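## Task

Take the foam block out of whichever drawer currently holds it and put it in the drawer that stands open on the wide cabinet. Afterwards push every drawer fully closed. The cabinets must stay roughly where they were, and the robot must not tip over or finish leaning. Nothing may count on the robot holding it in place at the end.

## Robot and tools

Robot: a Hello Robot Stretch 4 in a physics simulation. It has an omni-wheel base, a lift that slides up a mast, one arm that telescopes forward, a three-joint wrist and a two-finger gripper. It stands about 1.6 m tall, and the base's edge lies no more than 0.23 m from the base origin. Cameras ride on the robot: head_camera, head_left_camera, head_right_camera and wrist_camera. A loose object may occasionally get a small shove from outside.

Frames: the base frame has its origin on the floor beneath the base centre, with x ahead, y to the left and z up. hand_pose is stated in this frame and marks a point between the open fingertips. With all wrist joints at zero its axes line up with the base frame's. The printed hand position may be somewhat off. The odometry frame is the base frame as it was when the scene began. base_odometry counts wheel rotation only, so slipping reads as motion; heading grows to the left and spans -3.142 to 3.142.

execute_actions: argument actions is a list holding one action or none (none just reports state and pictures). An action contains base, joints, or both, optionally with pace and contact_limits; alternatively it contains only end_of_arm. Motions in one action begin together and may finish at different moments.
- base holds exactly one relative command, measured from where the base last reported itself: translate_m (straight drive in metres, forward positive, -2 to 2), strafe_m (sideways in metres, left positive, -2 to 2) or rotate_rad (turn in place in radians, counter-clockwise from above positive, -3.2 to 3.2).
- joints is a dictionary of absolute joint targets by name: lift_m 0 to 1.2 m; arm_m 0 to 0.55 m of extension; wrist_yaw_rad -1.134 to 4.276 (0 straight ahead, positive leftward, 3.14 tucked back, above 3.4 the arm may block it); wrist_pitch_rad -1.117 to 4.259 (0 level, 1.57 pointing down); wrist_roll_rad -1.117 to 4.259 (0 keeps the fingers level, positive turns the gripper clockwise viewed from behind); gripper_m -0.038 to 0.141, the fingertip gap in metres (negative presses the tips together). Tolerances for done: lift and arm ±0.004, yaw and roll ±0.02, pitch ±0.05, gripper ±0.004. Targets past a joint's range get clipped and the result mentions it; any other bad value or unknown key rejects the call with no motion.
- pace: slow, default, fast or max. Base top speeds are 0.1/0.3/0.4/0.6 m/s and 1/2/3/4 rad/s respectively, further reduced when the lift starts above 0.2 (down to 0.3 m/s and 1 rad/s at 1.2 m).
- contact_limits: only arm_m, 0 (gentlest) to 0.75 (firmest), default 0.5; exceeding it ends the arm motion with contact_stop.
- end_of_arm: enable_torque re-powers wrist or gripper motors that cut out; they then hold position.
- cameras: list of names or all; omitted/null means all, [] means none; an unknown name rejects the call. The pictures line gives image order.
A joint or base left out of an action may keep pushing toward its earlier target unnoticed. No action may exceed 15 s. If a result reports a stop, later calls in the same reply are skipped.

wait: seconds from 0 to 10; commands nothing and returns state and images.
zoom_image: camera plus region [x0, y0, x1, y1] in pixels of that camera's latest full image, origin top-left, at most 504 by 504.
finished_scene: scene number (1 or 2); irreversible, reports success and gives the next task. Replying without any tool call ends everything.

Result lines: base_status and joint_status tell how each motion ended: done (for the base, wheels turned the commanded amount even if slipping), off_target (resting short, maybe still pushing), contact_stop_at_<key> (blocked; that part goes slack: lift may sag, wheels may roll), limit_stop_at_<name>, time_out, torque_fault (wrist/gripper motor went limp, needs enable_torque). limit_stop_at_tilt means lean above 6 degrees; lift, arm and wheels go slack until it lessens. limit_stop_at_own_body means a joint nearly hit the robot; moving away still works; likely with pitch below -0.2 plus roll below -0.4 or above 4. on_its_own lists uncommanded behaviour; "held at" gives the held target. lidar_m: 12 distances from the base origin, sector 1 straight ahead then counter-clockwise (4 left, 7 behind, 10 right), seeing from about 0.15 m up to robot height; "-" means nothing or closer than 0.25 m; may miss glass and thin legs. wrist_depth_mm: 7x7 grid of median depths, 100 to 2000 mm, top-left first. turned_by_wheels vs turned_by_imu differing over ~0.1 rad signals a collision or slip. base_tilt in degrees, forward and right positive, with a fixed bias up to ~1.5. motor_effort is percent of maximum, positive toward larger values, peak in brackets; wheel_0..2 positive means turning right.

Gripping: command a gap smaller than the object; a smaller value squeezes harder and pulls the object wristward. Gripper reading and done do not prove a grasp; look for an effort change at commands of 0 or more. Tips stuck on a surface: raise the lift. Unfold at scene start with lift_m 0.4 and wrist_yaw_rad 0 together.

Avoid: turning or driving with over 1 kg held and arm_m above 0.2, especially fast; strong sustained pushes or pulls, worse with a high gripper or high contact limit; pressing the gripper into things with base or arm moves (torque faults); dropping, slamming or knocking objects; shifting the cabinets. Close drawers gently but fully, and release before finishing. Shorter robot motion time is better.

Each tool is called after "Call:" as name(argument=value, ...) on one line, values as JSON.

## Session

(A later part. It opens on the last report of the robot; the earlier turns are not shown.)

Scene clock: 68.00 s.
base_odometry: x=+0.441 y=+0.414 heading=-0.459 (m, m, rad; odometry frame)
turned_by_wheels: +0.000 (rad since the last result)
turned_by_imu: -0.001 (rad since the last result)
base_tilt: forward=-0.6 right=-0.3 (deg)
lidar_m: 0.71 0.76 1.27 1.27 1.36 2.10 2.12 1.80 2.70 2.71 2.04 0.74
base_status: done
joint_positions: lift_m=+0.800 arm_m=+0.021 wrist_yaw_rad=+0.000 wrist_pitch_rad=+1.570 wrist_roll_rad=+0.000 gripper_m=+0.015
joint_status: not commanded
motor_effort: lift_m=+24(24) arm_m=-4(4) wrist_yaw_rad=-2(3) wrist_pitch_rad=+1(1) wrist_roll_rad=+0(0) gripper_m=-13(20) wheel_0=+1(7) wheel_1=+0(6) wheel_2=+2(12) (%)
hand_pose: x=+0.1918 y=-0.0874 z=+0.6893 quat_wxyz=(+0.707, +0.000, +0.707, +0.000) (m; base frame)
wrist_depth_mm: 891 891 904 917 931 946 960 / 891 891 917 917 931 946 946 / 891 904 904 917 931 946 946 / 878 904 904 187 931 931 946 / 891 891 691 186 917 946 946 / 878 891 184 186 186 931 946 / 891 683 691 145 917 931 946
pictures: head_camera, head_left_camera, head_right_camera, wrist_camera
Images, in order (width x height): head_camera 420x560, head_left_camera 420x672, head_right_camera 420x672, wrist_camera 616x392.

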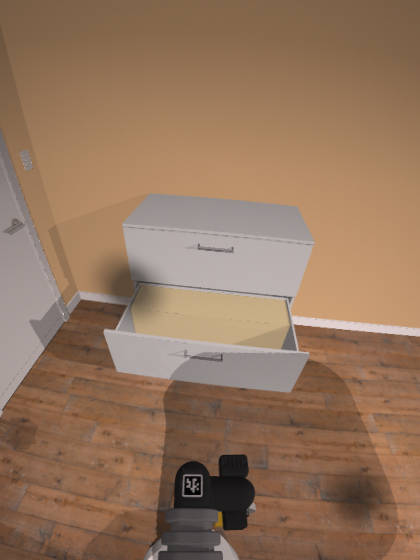

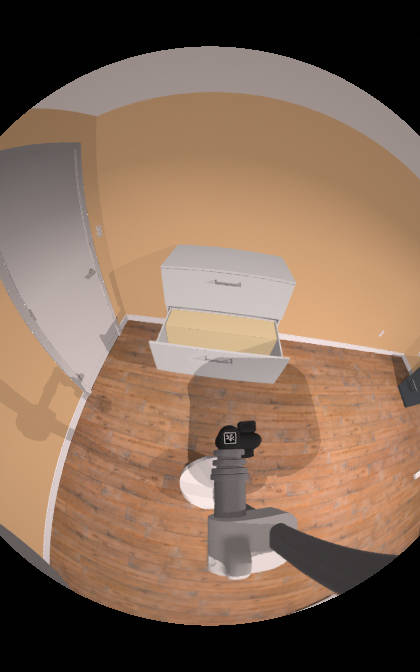

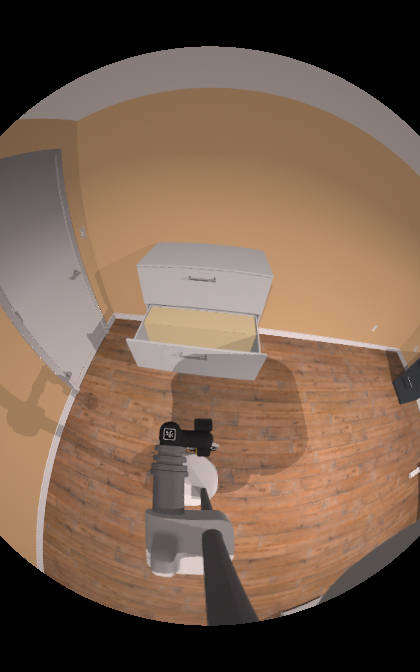

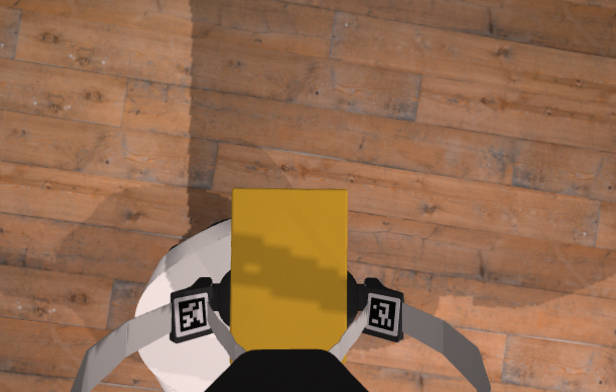

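Call:
execute_actions(actions=[{"base":{"translate_m":0.25},"joints":{"arm_m":0.4}}], cameras=["head_camera","wrist_camera"])

Scene clock: 71.23 s.
torque_fault: wrist_pitch_rad switched itself off since the last result.
base_odometry: x=+0.665 y=+0.303 heading=-0.459 (m, m, rad; odometry frame)
turned_by_wheels: +0.000 (rad since the last result)
turned_by_imu: -0.001 (rad since the last result)
base_tilt: forward=-0.6 right=-0.3 (deg)
lidar_m: 0.54 0.62 1.21 1.22 1.35 2.02 2.36 2.04 2.77 2.80 1.71 0.57
base_status: done
joint_positions: lift_m=+0.800 arm_m=+0.399 wrist_yaw_rad=+0.000 wrist_pitch_rad=+1.675 wrist_roll_rad=+0.000 gripper_m=+0.015
joint_status: all done
on_its_own: wrist_pitch_rad is off since a torque_fault, until you send "end_of_arm": "enable_torque" (your +1.570 is given up)
motor_effort: lift_m=+20(23) arm_m=+4(10) wrist_yaw_rad=-1(40) wrist_pitch_rad=+1(99) wrist_roll_rad=-1(8) gripper_m=-15(16) wheel_0=+4(6) wheel_1=+2(6) wheel_2=+0(13) (%)
hand_pose: x=+0.5402 y=-0.0874 z=+0.6912 quat_wxyz=(+0.669, +0.000, +0.743, +0.000) (m; base frame)
wrist_depth_mm: 484 496 496 500 462 433 402 / 492 500 504 508 512 521 508 / 421 504 512 517 521 525 508 / 878 270 223 225 293 530 484 / 891 904 904 190 946 946 946 / 904 917 176 169 186 946 960 / 917 931 732 145 960 976 976
pictures: head_camera, wrist_camera
Images, in order (width x height): head_camera 420x560, wrist_camera 616x392.

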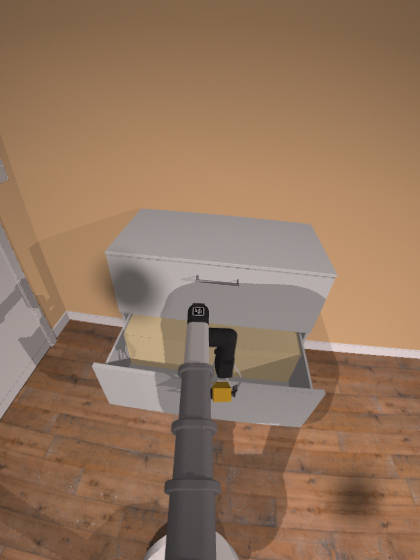

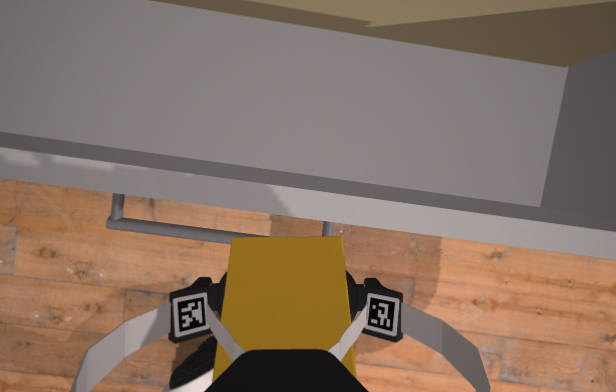

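Call:
execute_actions(actions=[{"end_of_arm":"enable_torque"}], cameras=[])

Call:
execute_actions(actions=[{"joints":{"arm_m":0.33}}], cameras=[])

Call:
execute_actions(actions=[{"joints":{"lift_m":1.0,"wrist_pitch_rad":1.57}}], cameras=[])

Call:
execute_actions(actions=[{"joints":{"arm_m":0.5}}], cameras=["head_camera","wrist_camera"])

Scene clock: 72.53 s.
base_odometry: x=+0.665 y=+0.303 heading=-0.459 (m, m, rad; odometry frame)
turned_by_wheels: +0.000 (rad since the last result)
turned_by_imu: -0.001 (rad since the last result)
base_tilt: forward=-0.7 right=-0.3 (deg)
lidar_m: 0.55 0.60 1.24 1.22 1.35 2.02 2.37 2.04 2.77 2.81 1.70 0.56
base_status: not commanded
joint_positions: lift_m=+0.800 arm_m=+0.399 wrist_yaw_rad=+0.000 wrist_pitch_rad=+1.675 wrist_roll_rad=+0.000 gripper_m=+0.015
joint_status: not commanded
end_of_arm: enable_torque: each motor that was off is on again
on_its_own: wrist_pitch_rad is held at +1.675, not at your +1.570, since a torque_fault
motor_effort: lift_m=+20(19) arm_m=+4(4) wrist_yaw_rad=-1(0) wrist_pitch_rad=+1(1) wrist_roll_rad=+0(1) gripper_m=-19(17) wheel_0=+4(4) wheel_1=+1(2) wheel_2=+0(0) (%)
hand_pose: x=+0.5402 y=-0.0874 z=+0.6912 quat_wxyz=(+0.669, +0.000, +0.743, +0.000) (m; base frame)
wrist_depth_mm: 488 492 496 500 466 430 404 / 496 500 508 508 512 521 508 / 418 504 508 517 525 525 508 / 891 268 223 225 291 530 480 / 891 904 904 190 931 946 931 / 917 917 176 169 186 960 976 / 917 931 732 145 960 991 976
pictures: none
No camera images: the call's "cameras" was empty. Leave "cameras" out to get every camera's image.

Scene clock: 73.67 s.
base_odometry: x=+0.665 y=+0.303 heading=-0.459 (m, m, rad; odometry frame)
turned_by_wheels: +0.000 (rad since the last result)
turned_by_imu: +0.000 (rad since the last result)
base_tilt: forward=-0.6 right=-0.3 (deg)
lidar_m: 0.53 0.61 1.24 1.23 1.34 2.02 2.37 2.04 2.74 2.80 1.73 0.58
base_status: not commanded
joint_positions: lift_m=+0.800 arm_m=+0.331 wrist_yaw_rad=+0.000 wrist_pitch_rad=+1.675 wrist_roll_rad=+0.000 gripper_m=+0.015
joint_status: all done
on_its_own: wrist_pitch_rad is held at +1.675, not at your +1.570, since a torque_fault
motor_effort: lift_m=+20(20) arm_m=-4(4) wrist_yaw_rad=-2(1) wrist_pitch_rad=+1(2) wrist_roll_rad=-1(1) gripper_m=-18(14) wheel_0=+4(4) wheel_1=+2(2) wheel_2=+0(0) (%)
hand_pose: x=+0.4717 y=-0.0874 z=+0.6912 quat_wxyz=(+0.669, +0.000, +0.743, +0.000) (m; base frame)
wrist_depth_mm: 484 492 496 504 508 512 512 / 301 232 216 220 512 521 517 / 878 878 517 309 347 259 228 / 891 904 904 904 917 931 946 / 891 917 917 189 931 946 960 / 917 917 177 170 186 960 976 / 917 798 723 145 960 976 991
pictures: none
No camera images: the call's "cameras" was empty. Leave "cameras" out to get every camera's image.

Scene clock: 75.60 s.
base_odometry: x=+0.665 y=+0.303 heading=-0.459 (m, m, rad; odometry frame)
turned_by_wheels: +0.000 (rad since the last result)
turned_by_imu: -0.001 (rad since the last result)
base_tilt: forward=-0.6 right=-0.3 (deg)
lidar_m: 0.50 0.59 1.23 1.23 1.34 2.01 2.36 2.01 2.75 2.80 1.75 0.56
base_status: not commanded
joint_positions: lift_m=+1.000 arm_m=+0.331 wrist_yaw_rad=+0.000 wrist_pitch_rad=+1.570 wrist_roll_rad=+0.000 gripper_m=+0.015
joint_status: all done
motor_effort: lift_m=+24(25) arm_m=-4(4) wrist_yaw_rad=-2(2) wrist_pitch_rad=-1(3) wrist_roll_rad=-1(0) gripper_m=-19(13) wheel_0=+4(4) wheel_1=+2(1) wheel_2=+0(0) (%)
hand_pose: x=+0.5018 y=-0.0874 z=+0.8893 quat_wxyz=(+0.707, +0.000, +0.707, +0.000) (m; base frame)
wrist_depth_mm: 603 609 559 525 492 496 504 / 661 715 723 732 699 627 554 / 640 707 715 723 741 732 564 / 1078 1078 1098 1118 741 627 530 / 1060 1098 1098 190 1138 1118 1160 / 1078 1078 177 169 186 1138 1138 / 1060 1078 891 145 1118 1138 1138
pictures: none
No camera images: the call's "cameras" was empty. Leave "cameras" out to get every camera's image.

Scene clock: 77.20 s.
base_odometry: x=+0.665 y=+0.303 heading=-0.459 (m, m, rad; odometry frame)
turned_by_wheels: +0.000 (rad since the last result)
turned_by_imu: -0.001 (rad since the last result)
base_tilt: forward=-0.7 right=-0.4 (deg)
lidar_m: 0.51 0.60 1.23 1.22 1.34 2.00 2.35 2.04 2.75 2.79 1.72 0.57
base_status: not commanded
joint_positions: lift_m=+1.000 arm_m=+0.499 wrist_yaw_rad=+0.000 wrist_pitch_rad=+1.570 wrist_roll_rad=+0.000 gripper_m=+0.015
joint_status: all done
motor_effort: lift_m=+24(24) arm_m=+4(4) wrist_yaw_rad=-2(2) wrist_pitch_rad=+2(1) wrist_roll_rad=+0(1) gripper_m=-16(14) wheel_0=+4(4) wheel_1=+1(1) wheel_2=+0(0) (%)
hand_pose: x=+0.6704 y=-0.0874 z=+0.8893 quat_wxyz=(+0.707, +0.000, +0.707, +0.000) (m; base frame)
wrist_depth_mm: 466 392 359 336 315 297 282 / 466 473 480 484 488 413 387 / 621 707 591 484 488 496 504 / 668 707 715 723 741 683 549 / 521 603 580 190 732 707 564 / 1078 415 176 169 186 549 530 / 1060 1078 1078 145 1138 1138 1138
pictures: head_camera, wrist_camera
Images, in order (width x height): head_camera 420x560, wrist_camera 616x392.

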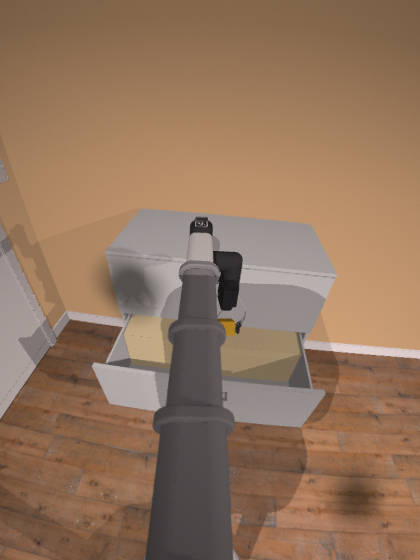

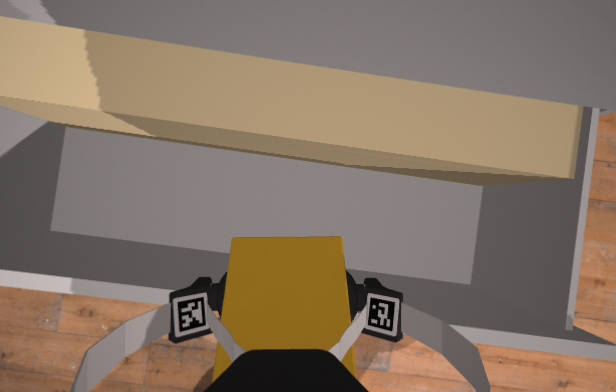

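Call:
execute_actions(actions=[{"joints":{"lift_m":0.62,"arm_m":0.52}}], cameras=["head_left_camera","wrist_camera"])

Scene clock: 81.23 s.
base_odometry: x=+0.665 y=+0.303 heading=-0.459 (m, m, rad; odometry frame)
turned_by_wheels: +0.000 (rad since the last result)
turned_by_imu: -0.002 (rad since the last result)
base_tilt: forward=-0.8 right=-0.2 (deg)
lidar_m: 0.53 0.62 1.21 1.21 1.33 2.04 2.37 2.04 2.74 2.80 1.74 0.56
base_status: not commanded
joint_positions: lift_m=+0.620 arm_m=+0.519 wrist_yaw_rad=+0.000 wrist_pitch_rad=+1.570 wrist_roll_rad=+0.000 gripper_m=+0.015
joint_status: all done
motor_effort: lift_m=+13(22) arm_m=+4(4) wrist_yaw_rad=-1(2) wrist_pitch_rad=+1(1) wrist_roll_rad=+0(0) gripper_m=-17(14) wheel_0=+4(4) wheel_1=+1(2) wheel_2=+0(0) (%)
hand_pose: x=+0.6904 y=-0.0874 z=+0.5101 quat_wxyz=(+0.707, +0.000, +0.707, +0.000) (m; base frame)
wrist_depth_mm: 163 150 138 129 121 114 110 / 276 239 212 190 173 158 150 / 336 340 343 347 303 260 237 / 336 340 345 347 351 355 357 / 336 340 342 190 351 355 359 / 334 338 177 169 186 355 359 / 262 256 259 145 336 342 357
pictures: head_left_camera, wrist_camera
Images, in order (width x height): head_left_camera 420x672, wrist_camera 616x392.

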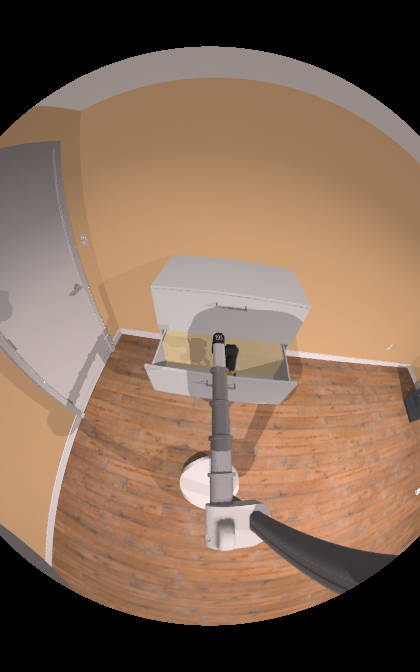

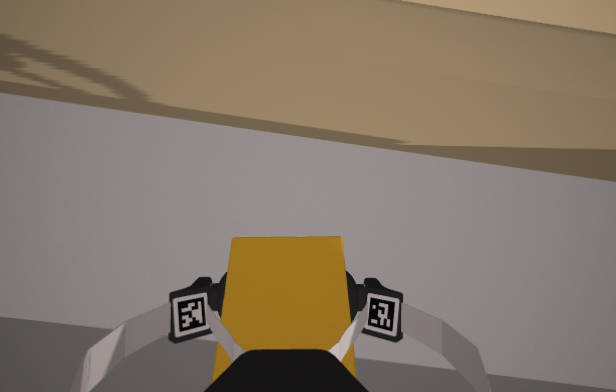

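Call:
execute_actions(actions=[{"joints":{"lift_m":0.56},"pace":"slow"}], cameras=[])

Call:
execute_actions(actions=[{"joints":{"gripper_m":0.1}}], cameras=[])

Call:
execute_actions(actions=[{"joints":{"lift_m":0.9}}], cameras=["wrist_camera"])

Call:
execute_actions(actions=[{"joints":{"arm_m":0.02,"wrist_yaw_rad":1.57,"wrist_pitch_rad":0,"gripper_m":0.0}}], cameras=[])

Call:
execute_actions(actions=[{"joints":{"lift_m":0.3},"base":{"strafe_m":-0.05}}], cameras=["head_camera"])

Scene clock: 84.20 s.
base_odometry: x=+0.665 y=+0.303 heading=-0.459 (m, m, rad; odometry frame)
turned_by_wheels: +0.000 (rad since the last result)
turned_by_imu: -0.001 (rad since the last result)
base_tilt: forward=-0.7 right=-0.3 (deg)
lidar_m: 0.52 0.60 1.24 1.21 1.36 2.02 2.36 2.05 2.74 2.79 1.73 0.57
base_status: not commanded
joint_positions: lift_m=+0.560 arm_m=+0.519 wrist_yaw_rad=+0.000 wrist_pitch_rad=+1.570 wrist_roll_rad=+0.000 gripper_m=+0.015
joint_status: all done
motor_effort: lift_m=+14(14) arm_m=+4(4) wrist_yaw_rad=-2(1) wrist_pitch_rad=+1(0) wrist_roll_rad=+0(0) gripper_m=-15(17) wheel_0=+4(4) wheel_1=+1(2) wheel_2=+0(0) (%)
hand_pose: x=+0.6904 y=-0.0874 z=+0.4502 quat_wxyz=(+0.707, +0.000, +0.707, +0.000) (m; base frame)
wrist_depth_mm: 164 150 139 129 121 114 - / 274 238 212 190 172 158 150 / 278 282 285 287 290 260 237 / 278 281 285 287 291 294 297 / 278 282 282 190 291 293 297 / 278 279 177 170 186 294 296 / 263 256 258 145 290 293 296
pictures: none
No camera images: the call's "cameras" was empty. Leave "cameras" out to get every camera's image.

Scene clock: 85.87 s.
base_odometry: x=+0.665 y=+0.303 heading=-0.459 (m, m, rad; odometry frame)
turned_by_wheels: +0.000 (rad since the last result)
turned_by_imu: -0.001 (rad since the last result)
base_tilt: forward=-0.6 right=-0.3 (deg)
lidar_m: 0.53 0.61 1.24 1.23 1.36 2.04 2.37 2.03 2.71 2.80 1.74 0.57
base_status: not commanded
joint_positions: lift_m=+0.560 arm_m=+0.519 wrist_yaw_rad=+0.000 wrist_pitch_rad=+1.570 wrist_roll_rad=+0.000 gripper_m=+0.100
joint_status: all done
motor_effort: lift_m=+14(13) arm_m=+4(4) wrist_yaw_rad=-2(2) wrist_pitch_rad=+1(1) wrist_roll_rad=+0(1) gripper_m=-2(15) wheel_0=+4(4) wheel_1=+1(2) wheel_2=+0(0) (%)
hand_pose: x=+0.6904 y=-0.0874 z=+0.4502 quat_wxyz=(+0.707, +0.000, +0.707, +0.000) (m; base frame)
wrist_depth_mm: 163 150 138 129 121 114 - / 274 240 211 190 172 158 150 / 279 281 283 287 290 260 238 / 278 282 285 287 291 296 298 / 278 281 283 286 290 294 297 / 278 281 240 241 200 293 296 / 264 266 283 148 289 293 296
pictures: none
No camera images: the call's "cameras" was empty. Leave "cameras" out to get every camera's image.

Scene clock: 88.27 s.
base_odometry: x=+0.665 y=+0.303 heading=-0.459 (m, m, rad; odometry frame)
turned_by_wheels: +0.000 (rad since the last result)
turned_by_imu: -0.001 (rad since the last result)
base_tilt: forward=-0.6 right=-0.2 (deg)
lidar_m: 0.52 0.60 1.23 1.21 1.32 2.02 2.37 2.06 2.77 2.81 1.72 0.57
base_status: not commanded
joint_positions: lift_m=+0.900 arm_m=+0.519 wrist_yaw_rad=+0.000 wrist_pitch_rad=+1.570 wrist_roll_rad=+0.000 gripper_m=+0.100
joint_status: all done
motor_effort: lift_m=+24(25) arm_m=+4(4) wrist_yaw_rad=-2(2) wrist_pitch_rad=+1(1) wrist_roll_rad=+0(0) gripper_m=+0(1) wheel_0=+4(4) wheel_1=+2(2) wheel_2=+0(0) (%)
hand_pose: x=+0.6904 y=-0.0874 z=+0.7893 quat_wxyz=(+0.707, +0.000, +0.707, +0.000) (m; base frame)
wrist_depth_mm: 370 375 317 294 276 259 248 / 373 375 382 382 387 392 394 / 597 591 445 384 389 392 394 / 603 609 621 634 634 640 473 / 597 609 621 627 640 640 508 / 368 362 362 492 199 597 492 / 976 320 322 148 342 362 413
pictures: wrist_camera
Images, in order (width x height): wrist_camera 616x392.

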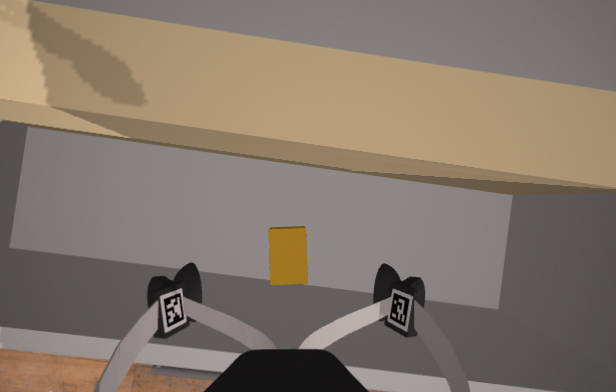

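Scene clock: 90.80 s.
base_odometry: x=+0.665 y=+0.303 heading=-0.459 (m, m, rad; odometry frame)
turned_by_wheels: +0.000 (rad since the last result)
turned_by_imu: -0.001 (rad since the last result)
base_tilt: forward=-0.8 right=-0.3 (deg)
lidar_m: 0.53 0.60 1.24 1.22 1.35 2.02 2.35 2.03 2.73 2.79 1.69 0.56
base_status: not commanded
joint_positions: lift_m=+0.900 arm_m=+0.021 wrist_yaw_rad=+1.570 wrist_pitch_rad=+0.003 wrist_roll_rad=+0.000 gripper_m=+0.000
joint_status: all done
motor_effort: lift_m=+24(24) arm_m=-4(5) wrist_yaw_rad=-2(9) wrist_pitch_rad=-7(11) wrist_roll_rad=+0(0) gripper_m=-6(4) wheel_0=+4(4) wheel_1=+2(2) wheel_2=-1(0) (%)
hand_pose: x=+0.2793 y=+0.2884 z=+1.0770 quat_wxyz=(+0.707, -0.001, +0.001, +0.707) (m; base frame)
wrist_depth_mm: 1229 1229 1205 1182 1138 1098 1118 / 1229 1229 1205 1182 1138 1138 1118 / 1229 1205 1182 1182 1138 1118 1098 / 1229 1205 1205 1182 1138 1138 1118 / 1229 1205 1182 1182 1138 1118 1098 / 1229 1205 186 200 1118 1098 1118 / 1205 1205 1182 1138 1138 1098 1098
pictures: none
No camera images: the call's "cameras" was empty. Leave "cameras" out to get every camera's image.

Scene clock: 94.10 s.
base_odometry: x=+0.643 y=+0.258 heading=-0.459 (m, m, rad; odometry frame)
turned_by_wheels: +0.000 (rad since the last result)
turned_by_imu: -0.001 (rad since the last result)
base_tilt: forward=-0.6 right=-0.3 (deg)
lidar_m: 0.52 0.60 1.27 1.27 1.41 2.06 2.37 2.04 2.74 2.75 1.71 0.54
base_status: done
joint_positions: lift_m=+0.300 arm_m=+0.021 wrist_yaw_rad=+1.570 wrist_pitch_rad=+0.003 wrist_roll_rad=+0.000 gripper_m=+0.000
joint_status: all done
motor_effort: lift_m=+14(23) arm_m=-4(4) wrist_yaw_rad=-1(1) wrist_pitch_rad=-7(7) wrist_roll_rad=+0(0) gripper_m=-3(9) wheel_0=+0(8) wheel_1=+0(8) wheel_2=+1(0) (%)
hand_pose: x=+0.2793 y=+0.2884 z=+0.4779 quat_wxyz=(+0.707, -0.001, +0.001, +0.707) (m; base frame)
wrist_depth_mm: 1308 1308 1255 1229 1182 1182 1160 / 1308 1255 1255 1229 1182 1182 1138 / 1281 1255 1281 1229 1205 1160 1160 / 1281 1281 1255 1205 1160 1160 1160 / 1281 1281 1255 1229 1182 1182 1138 / 1281 1255 186 200 1182 1160 1138 / 1160 1025 1078 1182 1042 1160 1138
pictures: head_camera
Images, in order (width x height): head_camera 420x560.

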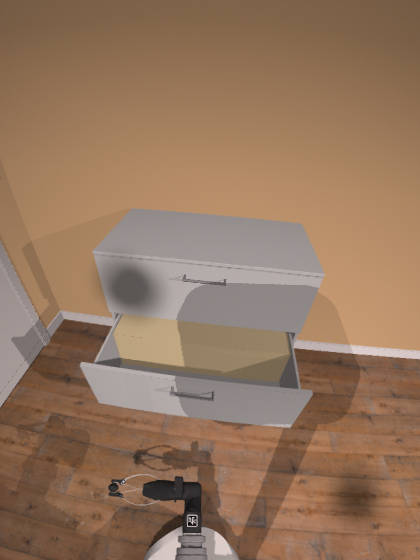

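Call:
execute_actions(actions=[{"base":{"translate_m":0.12},"joints":{"arm_m":0.1}}], cameras=[])

Call:
execute_actions(actions=[{"joints":{"arm_m":0.55},"contact_limits":{"arm_m":0.3},"pace":"slow"}], cameras=["head_camera","head_right_camera"])

Scene clock: 97.37 s.
base_odometry: x=+0.751 y=+0.205 heading=-0.458 (m, m, rad; odometry frame)
turned_by_wheels: +0.000 (rad since the last result)
turned_by_imu: -0.001 (rad since the last result)
base_tilt: forward=-0.7 right=-0.2 (deg)
lidar_m: 0.41 0.47 1.27 1.24 1.38 2.03 2.49 2.15 2.79 2.72 0.57 0.45
base_status: done
joint_positions: lift_m=+0.300 arm_m=+0.099 wrist_yaw_rad=+1.570 wrist_pitch_rad=+0.003 wrist_roll_rad=+0.000 gripper_m=+0.000
joint_status: all done
motor_effort: lift_m=+14(13) arm_m=+4(4) wrist_yaw_rad=-1(1) wrist_pitch_rad=-6(6) wrist_roll_rad=+0(0) gripper_m=-6(4) wheel_0=+4(6) wheel_1=+2(5) wheel_2=-1(9) (%)
hand_pose: x=+0.3578 y=+0.2884 z=+0.4779 quat_wxyz=(+0.707, -0.001, +0.001, +0.707) (m; base frame)
wrist_depth_mm: 1255 1255 1229 1182 1182 277 191 / 1281 1229 1205 1182 1160 274 190 / 1255 1229 1205 1182 1182 272 188 / 1255 1255 1205 1182 1160 270 187 / 1255 1229 1205 1182 1160 267 186 / 1255 1229 186 200 1160 265 185 / 1160 1025 1098 1160 1060 263 184
pictures: none
No camera images: the call's "cameras" was empty. Leave "cameras" out to get every camera's image.

Scene clock: 99.17 s.
base_odometry: x=+0.751 y=+0.205 heading=-0.459 (m, m, rad; odometry frame)
turned_by_wheels: +0.000 (rad since the last result)
turned_by_imu: +0.000 (rad since the last result)
base_tilt: forward=-0.7 right=+0.0 (deg)
lidar_m: 0.42 0.49 1.26 1.25 1.37 2.04 2.48 2.13 2.78 2.73 0.63 0.46
base_status: not commanded
joint_positions: lift_m=+0.300 arm_m=+0.184 wrist_yaw_rad=+1.570 wrist_pitch_rad=+0.002 wrist_roll_rad=+0.000 gripper_m=+0.000
joint_status: arm_m contact_stop (moved +0.085 of +0.451)
on_its_own: arm_m is slack since a contact_stop (your +0.550 is given up)
motor_effort: lift_m=+14(15) arm_m=+0(15) wrist_yaw_rad=-1(1) wrist_pitch_rad=-6(7) wrist_roll_rad=+0(0) gripper_m=-6(7) wheel_0=+2(4) wheel_1=+0(6) wheel_2=+0(9) (%)
contact_limits: arm_m 0.3
hand_pose: x=+0.4425 y=+0.2884 z=+0.4779 quat_wxyz=(+0.707, -0.001, +0.001, +0.707) (m; base frame)
wrist_depth_mm: 1229 1229 1229 1160 279 127 - / 1255 1229 1229 1160 273 126 - / 1255 1229 1205 1160 268 124 - / 1255 1229 1205 1182 262 123 - / 1255 1205 1229 1160 256 122 - / 1255 1205 186 200 186 121 - / 1118 1008 1098 1160 196 120 -
pictures: head_camera, head_right_camera
Images, in order (width x height): head_camera 420x560, head_right_camera 420x672.

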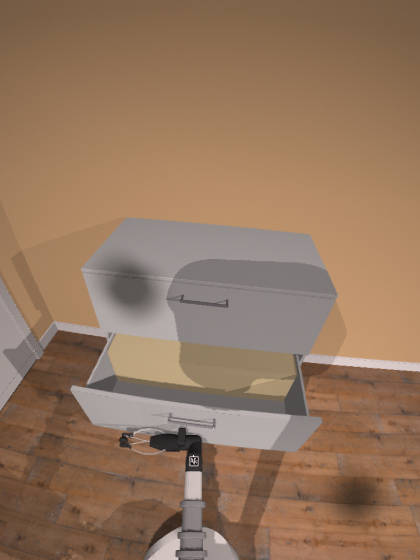

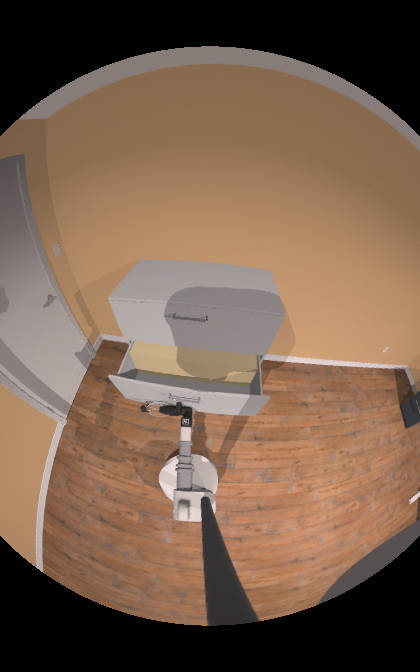

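Heavier drawer; raise limit.

Call:
execute_actions(actions=[{"joints":{"arm_m":0.55},"contact_limits":{"arm_m":0.55},"pace":"slow"}], cameras=["head_camera"])

Scene clock: 103.73 s.
base_odometry: x=+0.750 y=+0.205 heading=-0.458 (m, m, rad; odometry frame)
turned_by_wheels: +0.000 (rad since the last result)
turned_by_imu: +0.007 (rad since the last result)
base_tilt: forward=-0.7 right=-0.5 (deg)
lidar_m: 0.70 0.81 1.27 1.24 1.40 2.06 2.49 2.13 2.77 2.73 1.58 0.74
base_status: not commanded
joint_positions: lift_m=+0.300 arm_m=+0.483 wrist_yaw_rad=+1.570 wrist_pitch_rad=+0.002 wrist_roll_rad=+0.000 gripper_m=+0.000
joint_status: arm_m contact_stop (moved +0.299 of +0.366)
on_its_own: arm_m is slack since a contact_stop (your +0.550 is given up)
motor_effort: lift_m=+15(15) arm_m=+0(28) wrist_yaw_rad=+0(6) wrist_pitch_rad=-6(10) wrist_roll_rad=+0(0) gripper_m=-4(7) wheel_0=+2(8) wheel_1=+4(10) wheel_2=+0(17) (%)
contact_limits: arm_m 0.55
hand_pose: x=+0.7415 y=+0.2884 z=+0.4778 quat_wxyz=(+0.707, -0.001, +0.001, +0.707) (m; base frame)
wrist_depth_mm: 1229 1205 1160 1138 224 115 - / 1229 1182 1138 1118 218 114 - / 1205 1182 1160 1138 213 112 - / 1205 1229 1182 1138 210 111 - / 1229 1182 1138 1138 204 110 - / 1205 1182 187 200 169 108 - / 1138 1008 1078 1118 163 103 -
pictures: head_camera
Images, in order (width x height): head_camera 420x560.

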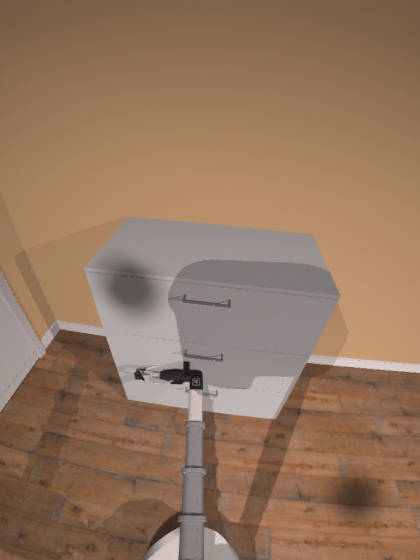

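Call:
execute_actions(actions=[{"base":{"translate_m":-1.38},"joints":{"arm_m":0.02},"pace":"fast"}], cameras=["head_camera"])

Call:
execute_actions(actions=[{"base":{"strafe_m":-0.34},"pace":"fast"}], cameras=[])

Call:
execute_actions(actions=[{"base":{"rotate_rad":3.02},"pace":"fast"}], cameras=["head_camera","head_left_camera"])

Scene clock: 110.37 s.
base_odometry: x=-0.487 y=+0.816 heading=-0.458 (m, m, rad; odometry frame)
turned_by_wheels: +0.000 (rad since the last result)
turned_by_imu: -0.003 (rad since the last result)
base_tilt: forward=-0.6 right=-0.4 (deg)
lidar_m: 2.11 1.86 1.40 1.41 1.44 1.10 1.10 0.92 0.91 2.45 3.06 2.61
base_status: done
joint_positions: lift_m=+0.300 arm_m=+0.021 wrist_yaw_rad=+1.570 wrist_pitch_rad=+0.002 wrist_roll_rad=+0.000 gripper_m=+0.000
joint_status: all done
motor_effort: lift_m=+15(16) arm_m=-4(4) wrist_yaw_rad=-2(1) wrist_pitch_rad=-6(6) wrist_roll_rad=+0(0) gripper_m=-7(3) wheel_0=+0(8) wheel_1=+1(7) wheel_2=-2(12) (%)
hand_pose: x=+0.2792 y=+0.2884 z=+0.4778 quat_wxyz=(+0.707, -0.001, +0.001, +0.707) (m; base frame)
wrist_depth_mm: 1499 1430 1430 1366 1366 1336 1308 / 1464 1397 1397 1397 1366 1336 1308 / 1464 1430 1397 1397 1366 1336 1336 / 1464 1464 1430 1366 1366 1336 1308 / 1464 1430 1397 1366 1336 1336 1308 / 1430 1430 186 200 1336 1308 1308 / 1138 1025 1098 1281 1060 1229 1229
pictures: head_camera
Images, in order (width x height): head_camera 420x560.

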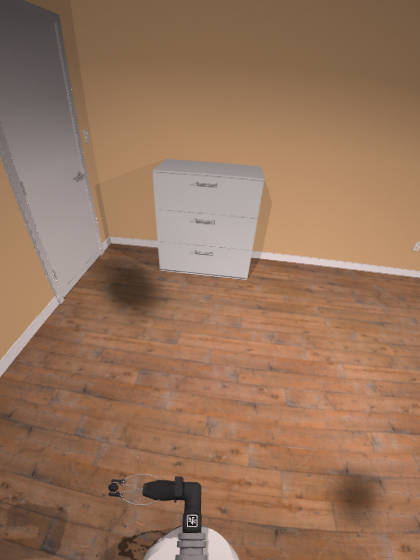

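Scene clock: 112.37 s.
base_odometry: x=-0.637 y=+0.511 heading=-0.458 (m, m, rad; odometry frame)
turned_by_wheels: +0.000 (rad since the last result)
turned_by_imu: +0.000 (rad since the last result)
base_tilt: forward=-0.5 right=-0.2 (deg)
lidar_m: 2.09 2.27 1.79 1.73 1.45 1.17 1.12 0.71 0.88 2.11 2.72 2.58
base_status: done
joint_positions: lift_m=+0.300 arm_m=+0.021 wrist_yaw_rad=+1.570 wrist_pitch_rad=+0.002 wrist_roll_rad=+0.000 gripper_m=+0.000
joint_status: not commanded
motor_effort: lift_m=+16(16) arm_m=-4(4) wrist_yaw_rad=-2(2) wrist_pitch_rad=-7(6) wrist_roll_rad=+0(0) gripper_m=-6(4) wheel_0=+0(13) wheel_1=+0(13) wheel_2=+0(3) (%)
hand_pose: x=+0.2792 y=+0.2884 z=+0.4778 quat_wxyz=(+0.707, -0.001, +0.001, +0.707) (m; base frame)
wrist_depth_mm: 1808 1808 1756 1756 1708 1661 1618 / 1808 1756 1756 1756 1708 1661 1618 / 1808 1808 1756 1756 1708 1661 1618 / 1808 1808 1708 1756 1708 1661 1618 / 1808 1756 1756 1708 1661 1661 1661 / 1708 1708 186 200 1661 1661 1661 / 1138 1025 1098 1281 1042 1205 1255
pictures: none
No camera images: the call's "cameras" was empty. Leave "cameras" out to get every camera's image.

Scene clock: 114.67 s.
base_odometry: x=-0.638 y=+0.511 heading=+2.561 (m, m, rad; odometry frame)
turned_by_wheels: +3.020 (rad since the last result)
turned_by_imu: +3.051 (rad since the last result)
base_tilt: forward=-0.7 right=-0.1 (deg)
lidar_m: 1.14 0.72 0.78 2.10 2.72 2.65 2.07 2.15 1.83 1.74 1.62 1.17
base_status: done
joint_positions: lift_m=+0.300 arm_m=+0.021 wrist_yaw_rad=+1.570 wrist_pitch_rad=+0.002 wrist_roll_rad=+0.000 gripper_m=+0.000
joint_status: not commanded
motor_effort: lift_m=+15(16) arm_m=-4(4) wrist_yaw_rad=-2(0) wrist_pitch_rad=-6(7) wrist_roll_rad=+0(0) gripper_m=-8(5) wheel_0=-2(10) wheel_1=+2(9) wheel_2=+0(12) (%)
hand_pose: x=+0.2793 y=+0.2884 z=+0.4778 quat_wxyz=(+0.707, -0.001, +0.001, +0.707) (m; base frame)
wrist_depth_mm: - - - - - 1808 1229 / - - - - - 1756 1229 / - - - - - 668 442 / - - - - - 580 439 / - - - - - 574 439 / 1708 1708 186 200 1618 569 433 / 1138 1008 1098 1281 1042 539 433
pictures: head_camera, head_left_camera
Images, in order (width x height): head_camera 420x560, head_left_camera 420x672.

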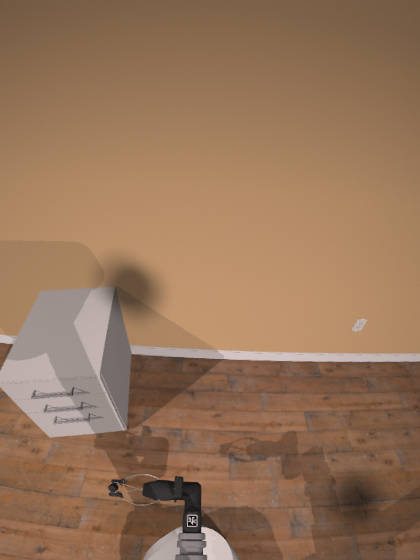

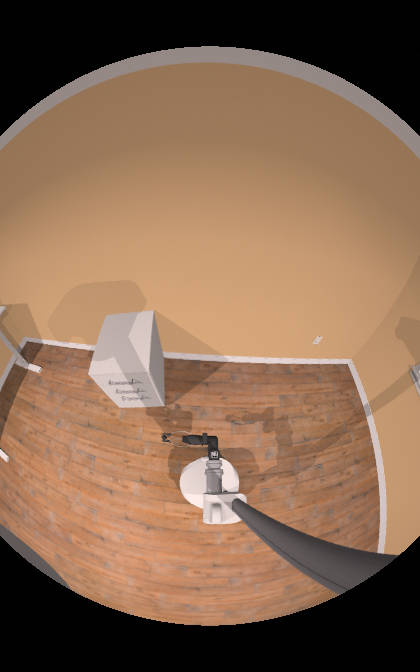

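Call:
execute_actions(actions=[{"base":{"strafe_m":-0.15}}], cameras=[])

Call:
execute_actions(actions=[{"joints":{"arm_m":0.45}}], cameras=["head_camera","wrist_camera"])

Scene clock: 117.73 s.
base_odometry: x=-0.555 y=+0.637 heading=+2.562 (m, m, rad; odometry frame)
turned_by_wheels: +0.000 (rad since the last result)
turned_by_imu: -0.001 (rad since the last result)
base_tilt: forward=-0.8 right=-0.3 (deg)
lidar_m: 1.14 0.79 0.84 2.26 2.81 2.62 2.06 2.17 1.68 1.57 1.58 1.18
base_status: done
joint_positions: lift_m=+0.300 arm_m=+0.021 wrist_yaw_rad=+1.570 wrist_pitch_rad=+0.002 wrist_roll_rad=+0.000 gripper_m=+0.000
joint_status: not commanded
motor_effort: lift_m=+16(15) arm_m=-4(4) wrist_yaw_rad=-1(1) wrist_pitch_rad=-6(6) wrist_roll_rad=-1(0) gripper_m=-7(1) wheel_0=+1(9) wheel_1=+1(8) wheel_2=+0(0) (%)
hand_pose: x=+0.2793 y=+0.2884 z=+0.4778 quat_wxyz=(+0.707, -0.001, +0.001, +0.707) (m; base frame)
wrist_depth_mm: - - - - - 1808 1229 / - - - - - 1808 1205 / - - - - - 732 508 / - - - - - 615 508 / - - - - - 609 508 / 1661 1708 186 200 798 603 504 / 1138 1008 1098 1281 820 603 504
pictures: none
No camera images: the call's "cameras" was empty. Leave "cameras" out to get every camera's image.

Scene clock: 120.10 s.
base_odometry: x=-0.555 y=+0.637 heading=+2.562 (m, m, rad; odometry frame)
turned_by_wheels: +0.000 (rad since the last result)
turned_by_imu: -0.001 (rad since the last result)
base_tilt: forward=-0.7 right=-0.4 (deg)
lidar_m: 1.13 0.82 0.85 2.26 2.86 2.65 2.08 2.17 1.69 1.60 1.62 1.17
base_status: not commanded
joint_positions: lift_m=+0.300 arm_m=+0.449 wrist_yaw_rad=+1.570 wrist_pitch_rad=+0.002 wrist_roll_rad=+0.000 gripper_m=+0.000
joint_status: all done
motor_effort: lift_m=+15(16) arm_m=+4(5) wrist_yaw_rad=-1(1) wrist_pitch_rad=-6(7) wrist_roll_rad=+0(0) gripper_m=-7(8) wheel_0=+0(0) wheel_1=+1(1) wheel_2=+0(0) (%)
hand_pose: x=+0.7078 y=+0.2884 z=+0.4778 quat_wxyz=(+0.707, -0.001, +0.001, +0.707) (m; base frame)
wrist_depth_mm: - - - - 1863 946 661 / - - - - 1808 946 661 / - - - 496 525 559 591 / - - - 496 525 554 585 / - - - 496 521 559 580 / 1708 1708 186 200 521 554 580 / 1138 1025 1008 488 512 549 580
pictures: head_camera, wrist_camera
Images, in order (width x height): head_camera 420x560, wrist_camera 616x392.

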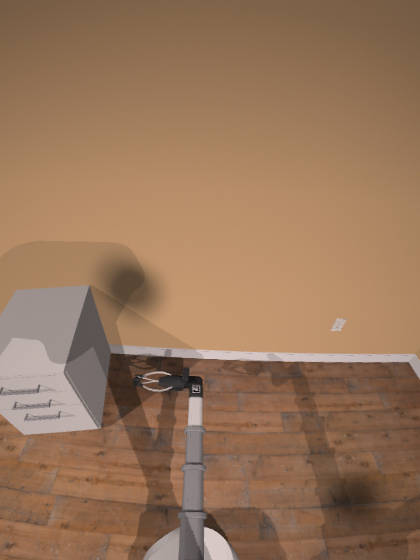

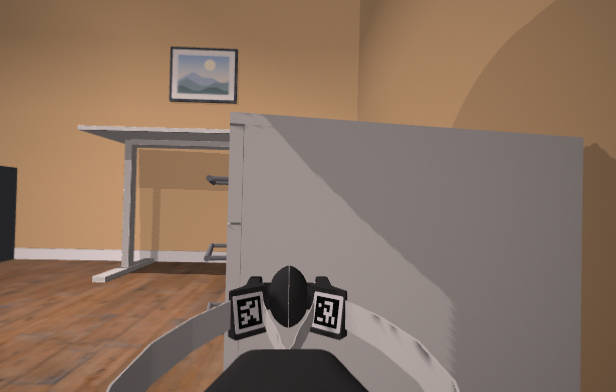

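Call:
execute_actions(actions=[{"base":{"strafe_m":0.36},"pace":"slow"}], cameras=["head_camera","wrist_camera"])

Scene clock: 125.67 s.
base_odometry: x=-0.752 y=+0.336 heading=+2.559 (m, m, rad; odometry frame)
turned_by_wheels: -0.003 (rad since the last result)
turned_by_imu: -0.022 (rad since the last result)
base_tilt: forward=-0.5 right=-0.3 (deg)
lidar_m: 1.13 0.64 0.75 1.91 2.03 2.68 2.11 2.14 2.07 1.94 1.65 1.20
base_status: done
joint_positions: lift_m=+0.300 arm_m=+0.449 wrist_yaw_rad=+1.573 wrist_pitch_rad=+0.002 wrist_roll_rad=+0.000 gripper_m=+0.000
joint_status: not commanded
motor_effort: lift_m=+15(15) arm_m=+4(4) wrist_yaw_rad=-9(9) wrist_pitch_rad=-5(6) wrist_roll_rad=+0(0) gripper_m=-6(4) wheel_0=-17(27) wheel_1=+0(6) wheel_2=-15(18) (%)
hand_pose: x=+0.7071 y=+0.2886 z=+0.4779 quat_wxyz=(+0.706, -0.001, +0.001, +0.708) (m; base frame)
wrist_depth_mm: - 226 229 236 1255 820 609 / - 226 228 234 238 244 249 / - 224 227 233 238 244 249 / - 224 228 232 238 245 249 / - 224 227 232 237 243 249 / 1661 224 183 194 237 244 248 / 1138 222 225 230 197 243 247
pictures: head_camera, wrist_camera
Images, in order (width x height): head_camera 420x560, wrist_camera 616x392.

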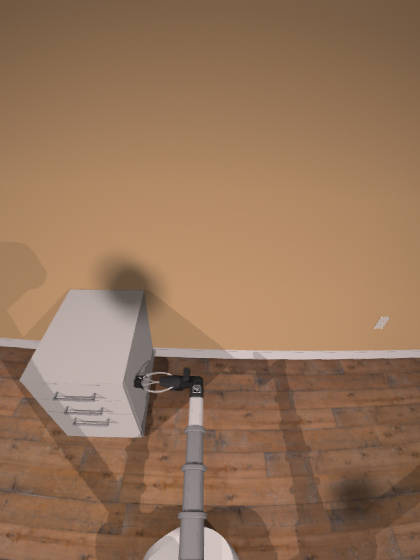

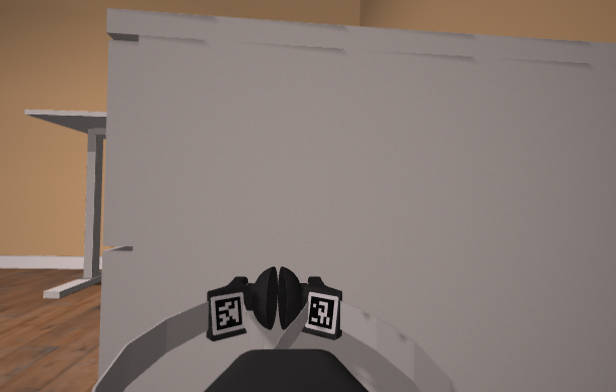

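Call:
execute_actions(actions=[{"base":{"strafe_m":-0.1},"joints":{"arm_m":0.05}}], cameras=["head_camera"])

Call:
finished_scene(scene=1)

Scene clock: 128.97 s.
base_odometry: x=-0.697 y=+0.419 heading=+2.559 (m, m, rad; odometry frame)
turned_by_wheels: +0.000 (rad since the last result)
turned_by_imu: -0.001 (rad since the last result)
base_tilt: forward=-0.8 right=-0.2 (deg)
lidar_m: 1.14 0.70 0.79 2.01 2.11 2.66 2.09 2.14 1.98 1.86 1.68 1.19
base_status: done
joint_positions: lift_m=+0.300 arm_m=+0.051 wrist_yaw_rad=+1.570 wrist_pitch_rad=+0.003 wrist_roll_rad=+0.000 gripper_m=+0.000
joint_status: all done
motor_effort: lift_m=+15(16) arm_m=-4(5) wrist_yaw_rad=-2(12) wrist_pitch_rad=-6(7) wrist_roll_rad=+0(0) gripper_m=-4(8) wheel_0=+2(13) wheel_1=-1(8) wheel_2=-2(11) (%)
hand_pose: x=+0.3093 y=+0.2884 z=+0.4778 quat_wxyz=(+0.707, -0.001, +0.001, +0.707) (m; base frame)
wrist_depth_mm: - - - - - 1708 1160 / - - - - - 1708 1138 / - - - - - 554 387 / - - - - - 521 382 / - - - - - 517 382 / 1708 1708 186 200 741 512 379 / 1138 1008 1098 1255 878 484 377
pictures: head_camera
Images, in order (width x height): head_camera 420x560.

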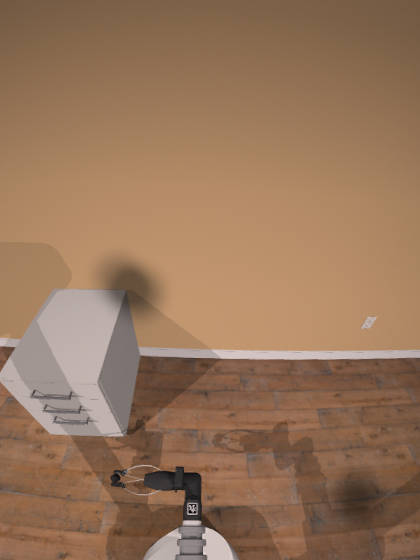

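The scene is finished: the task was done.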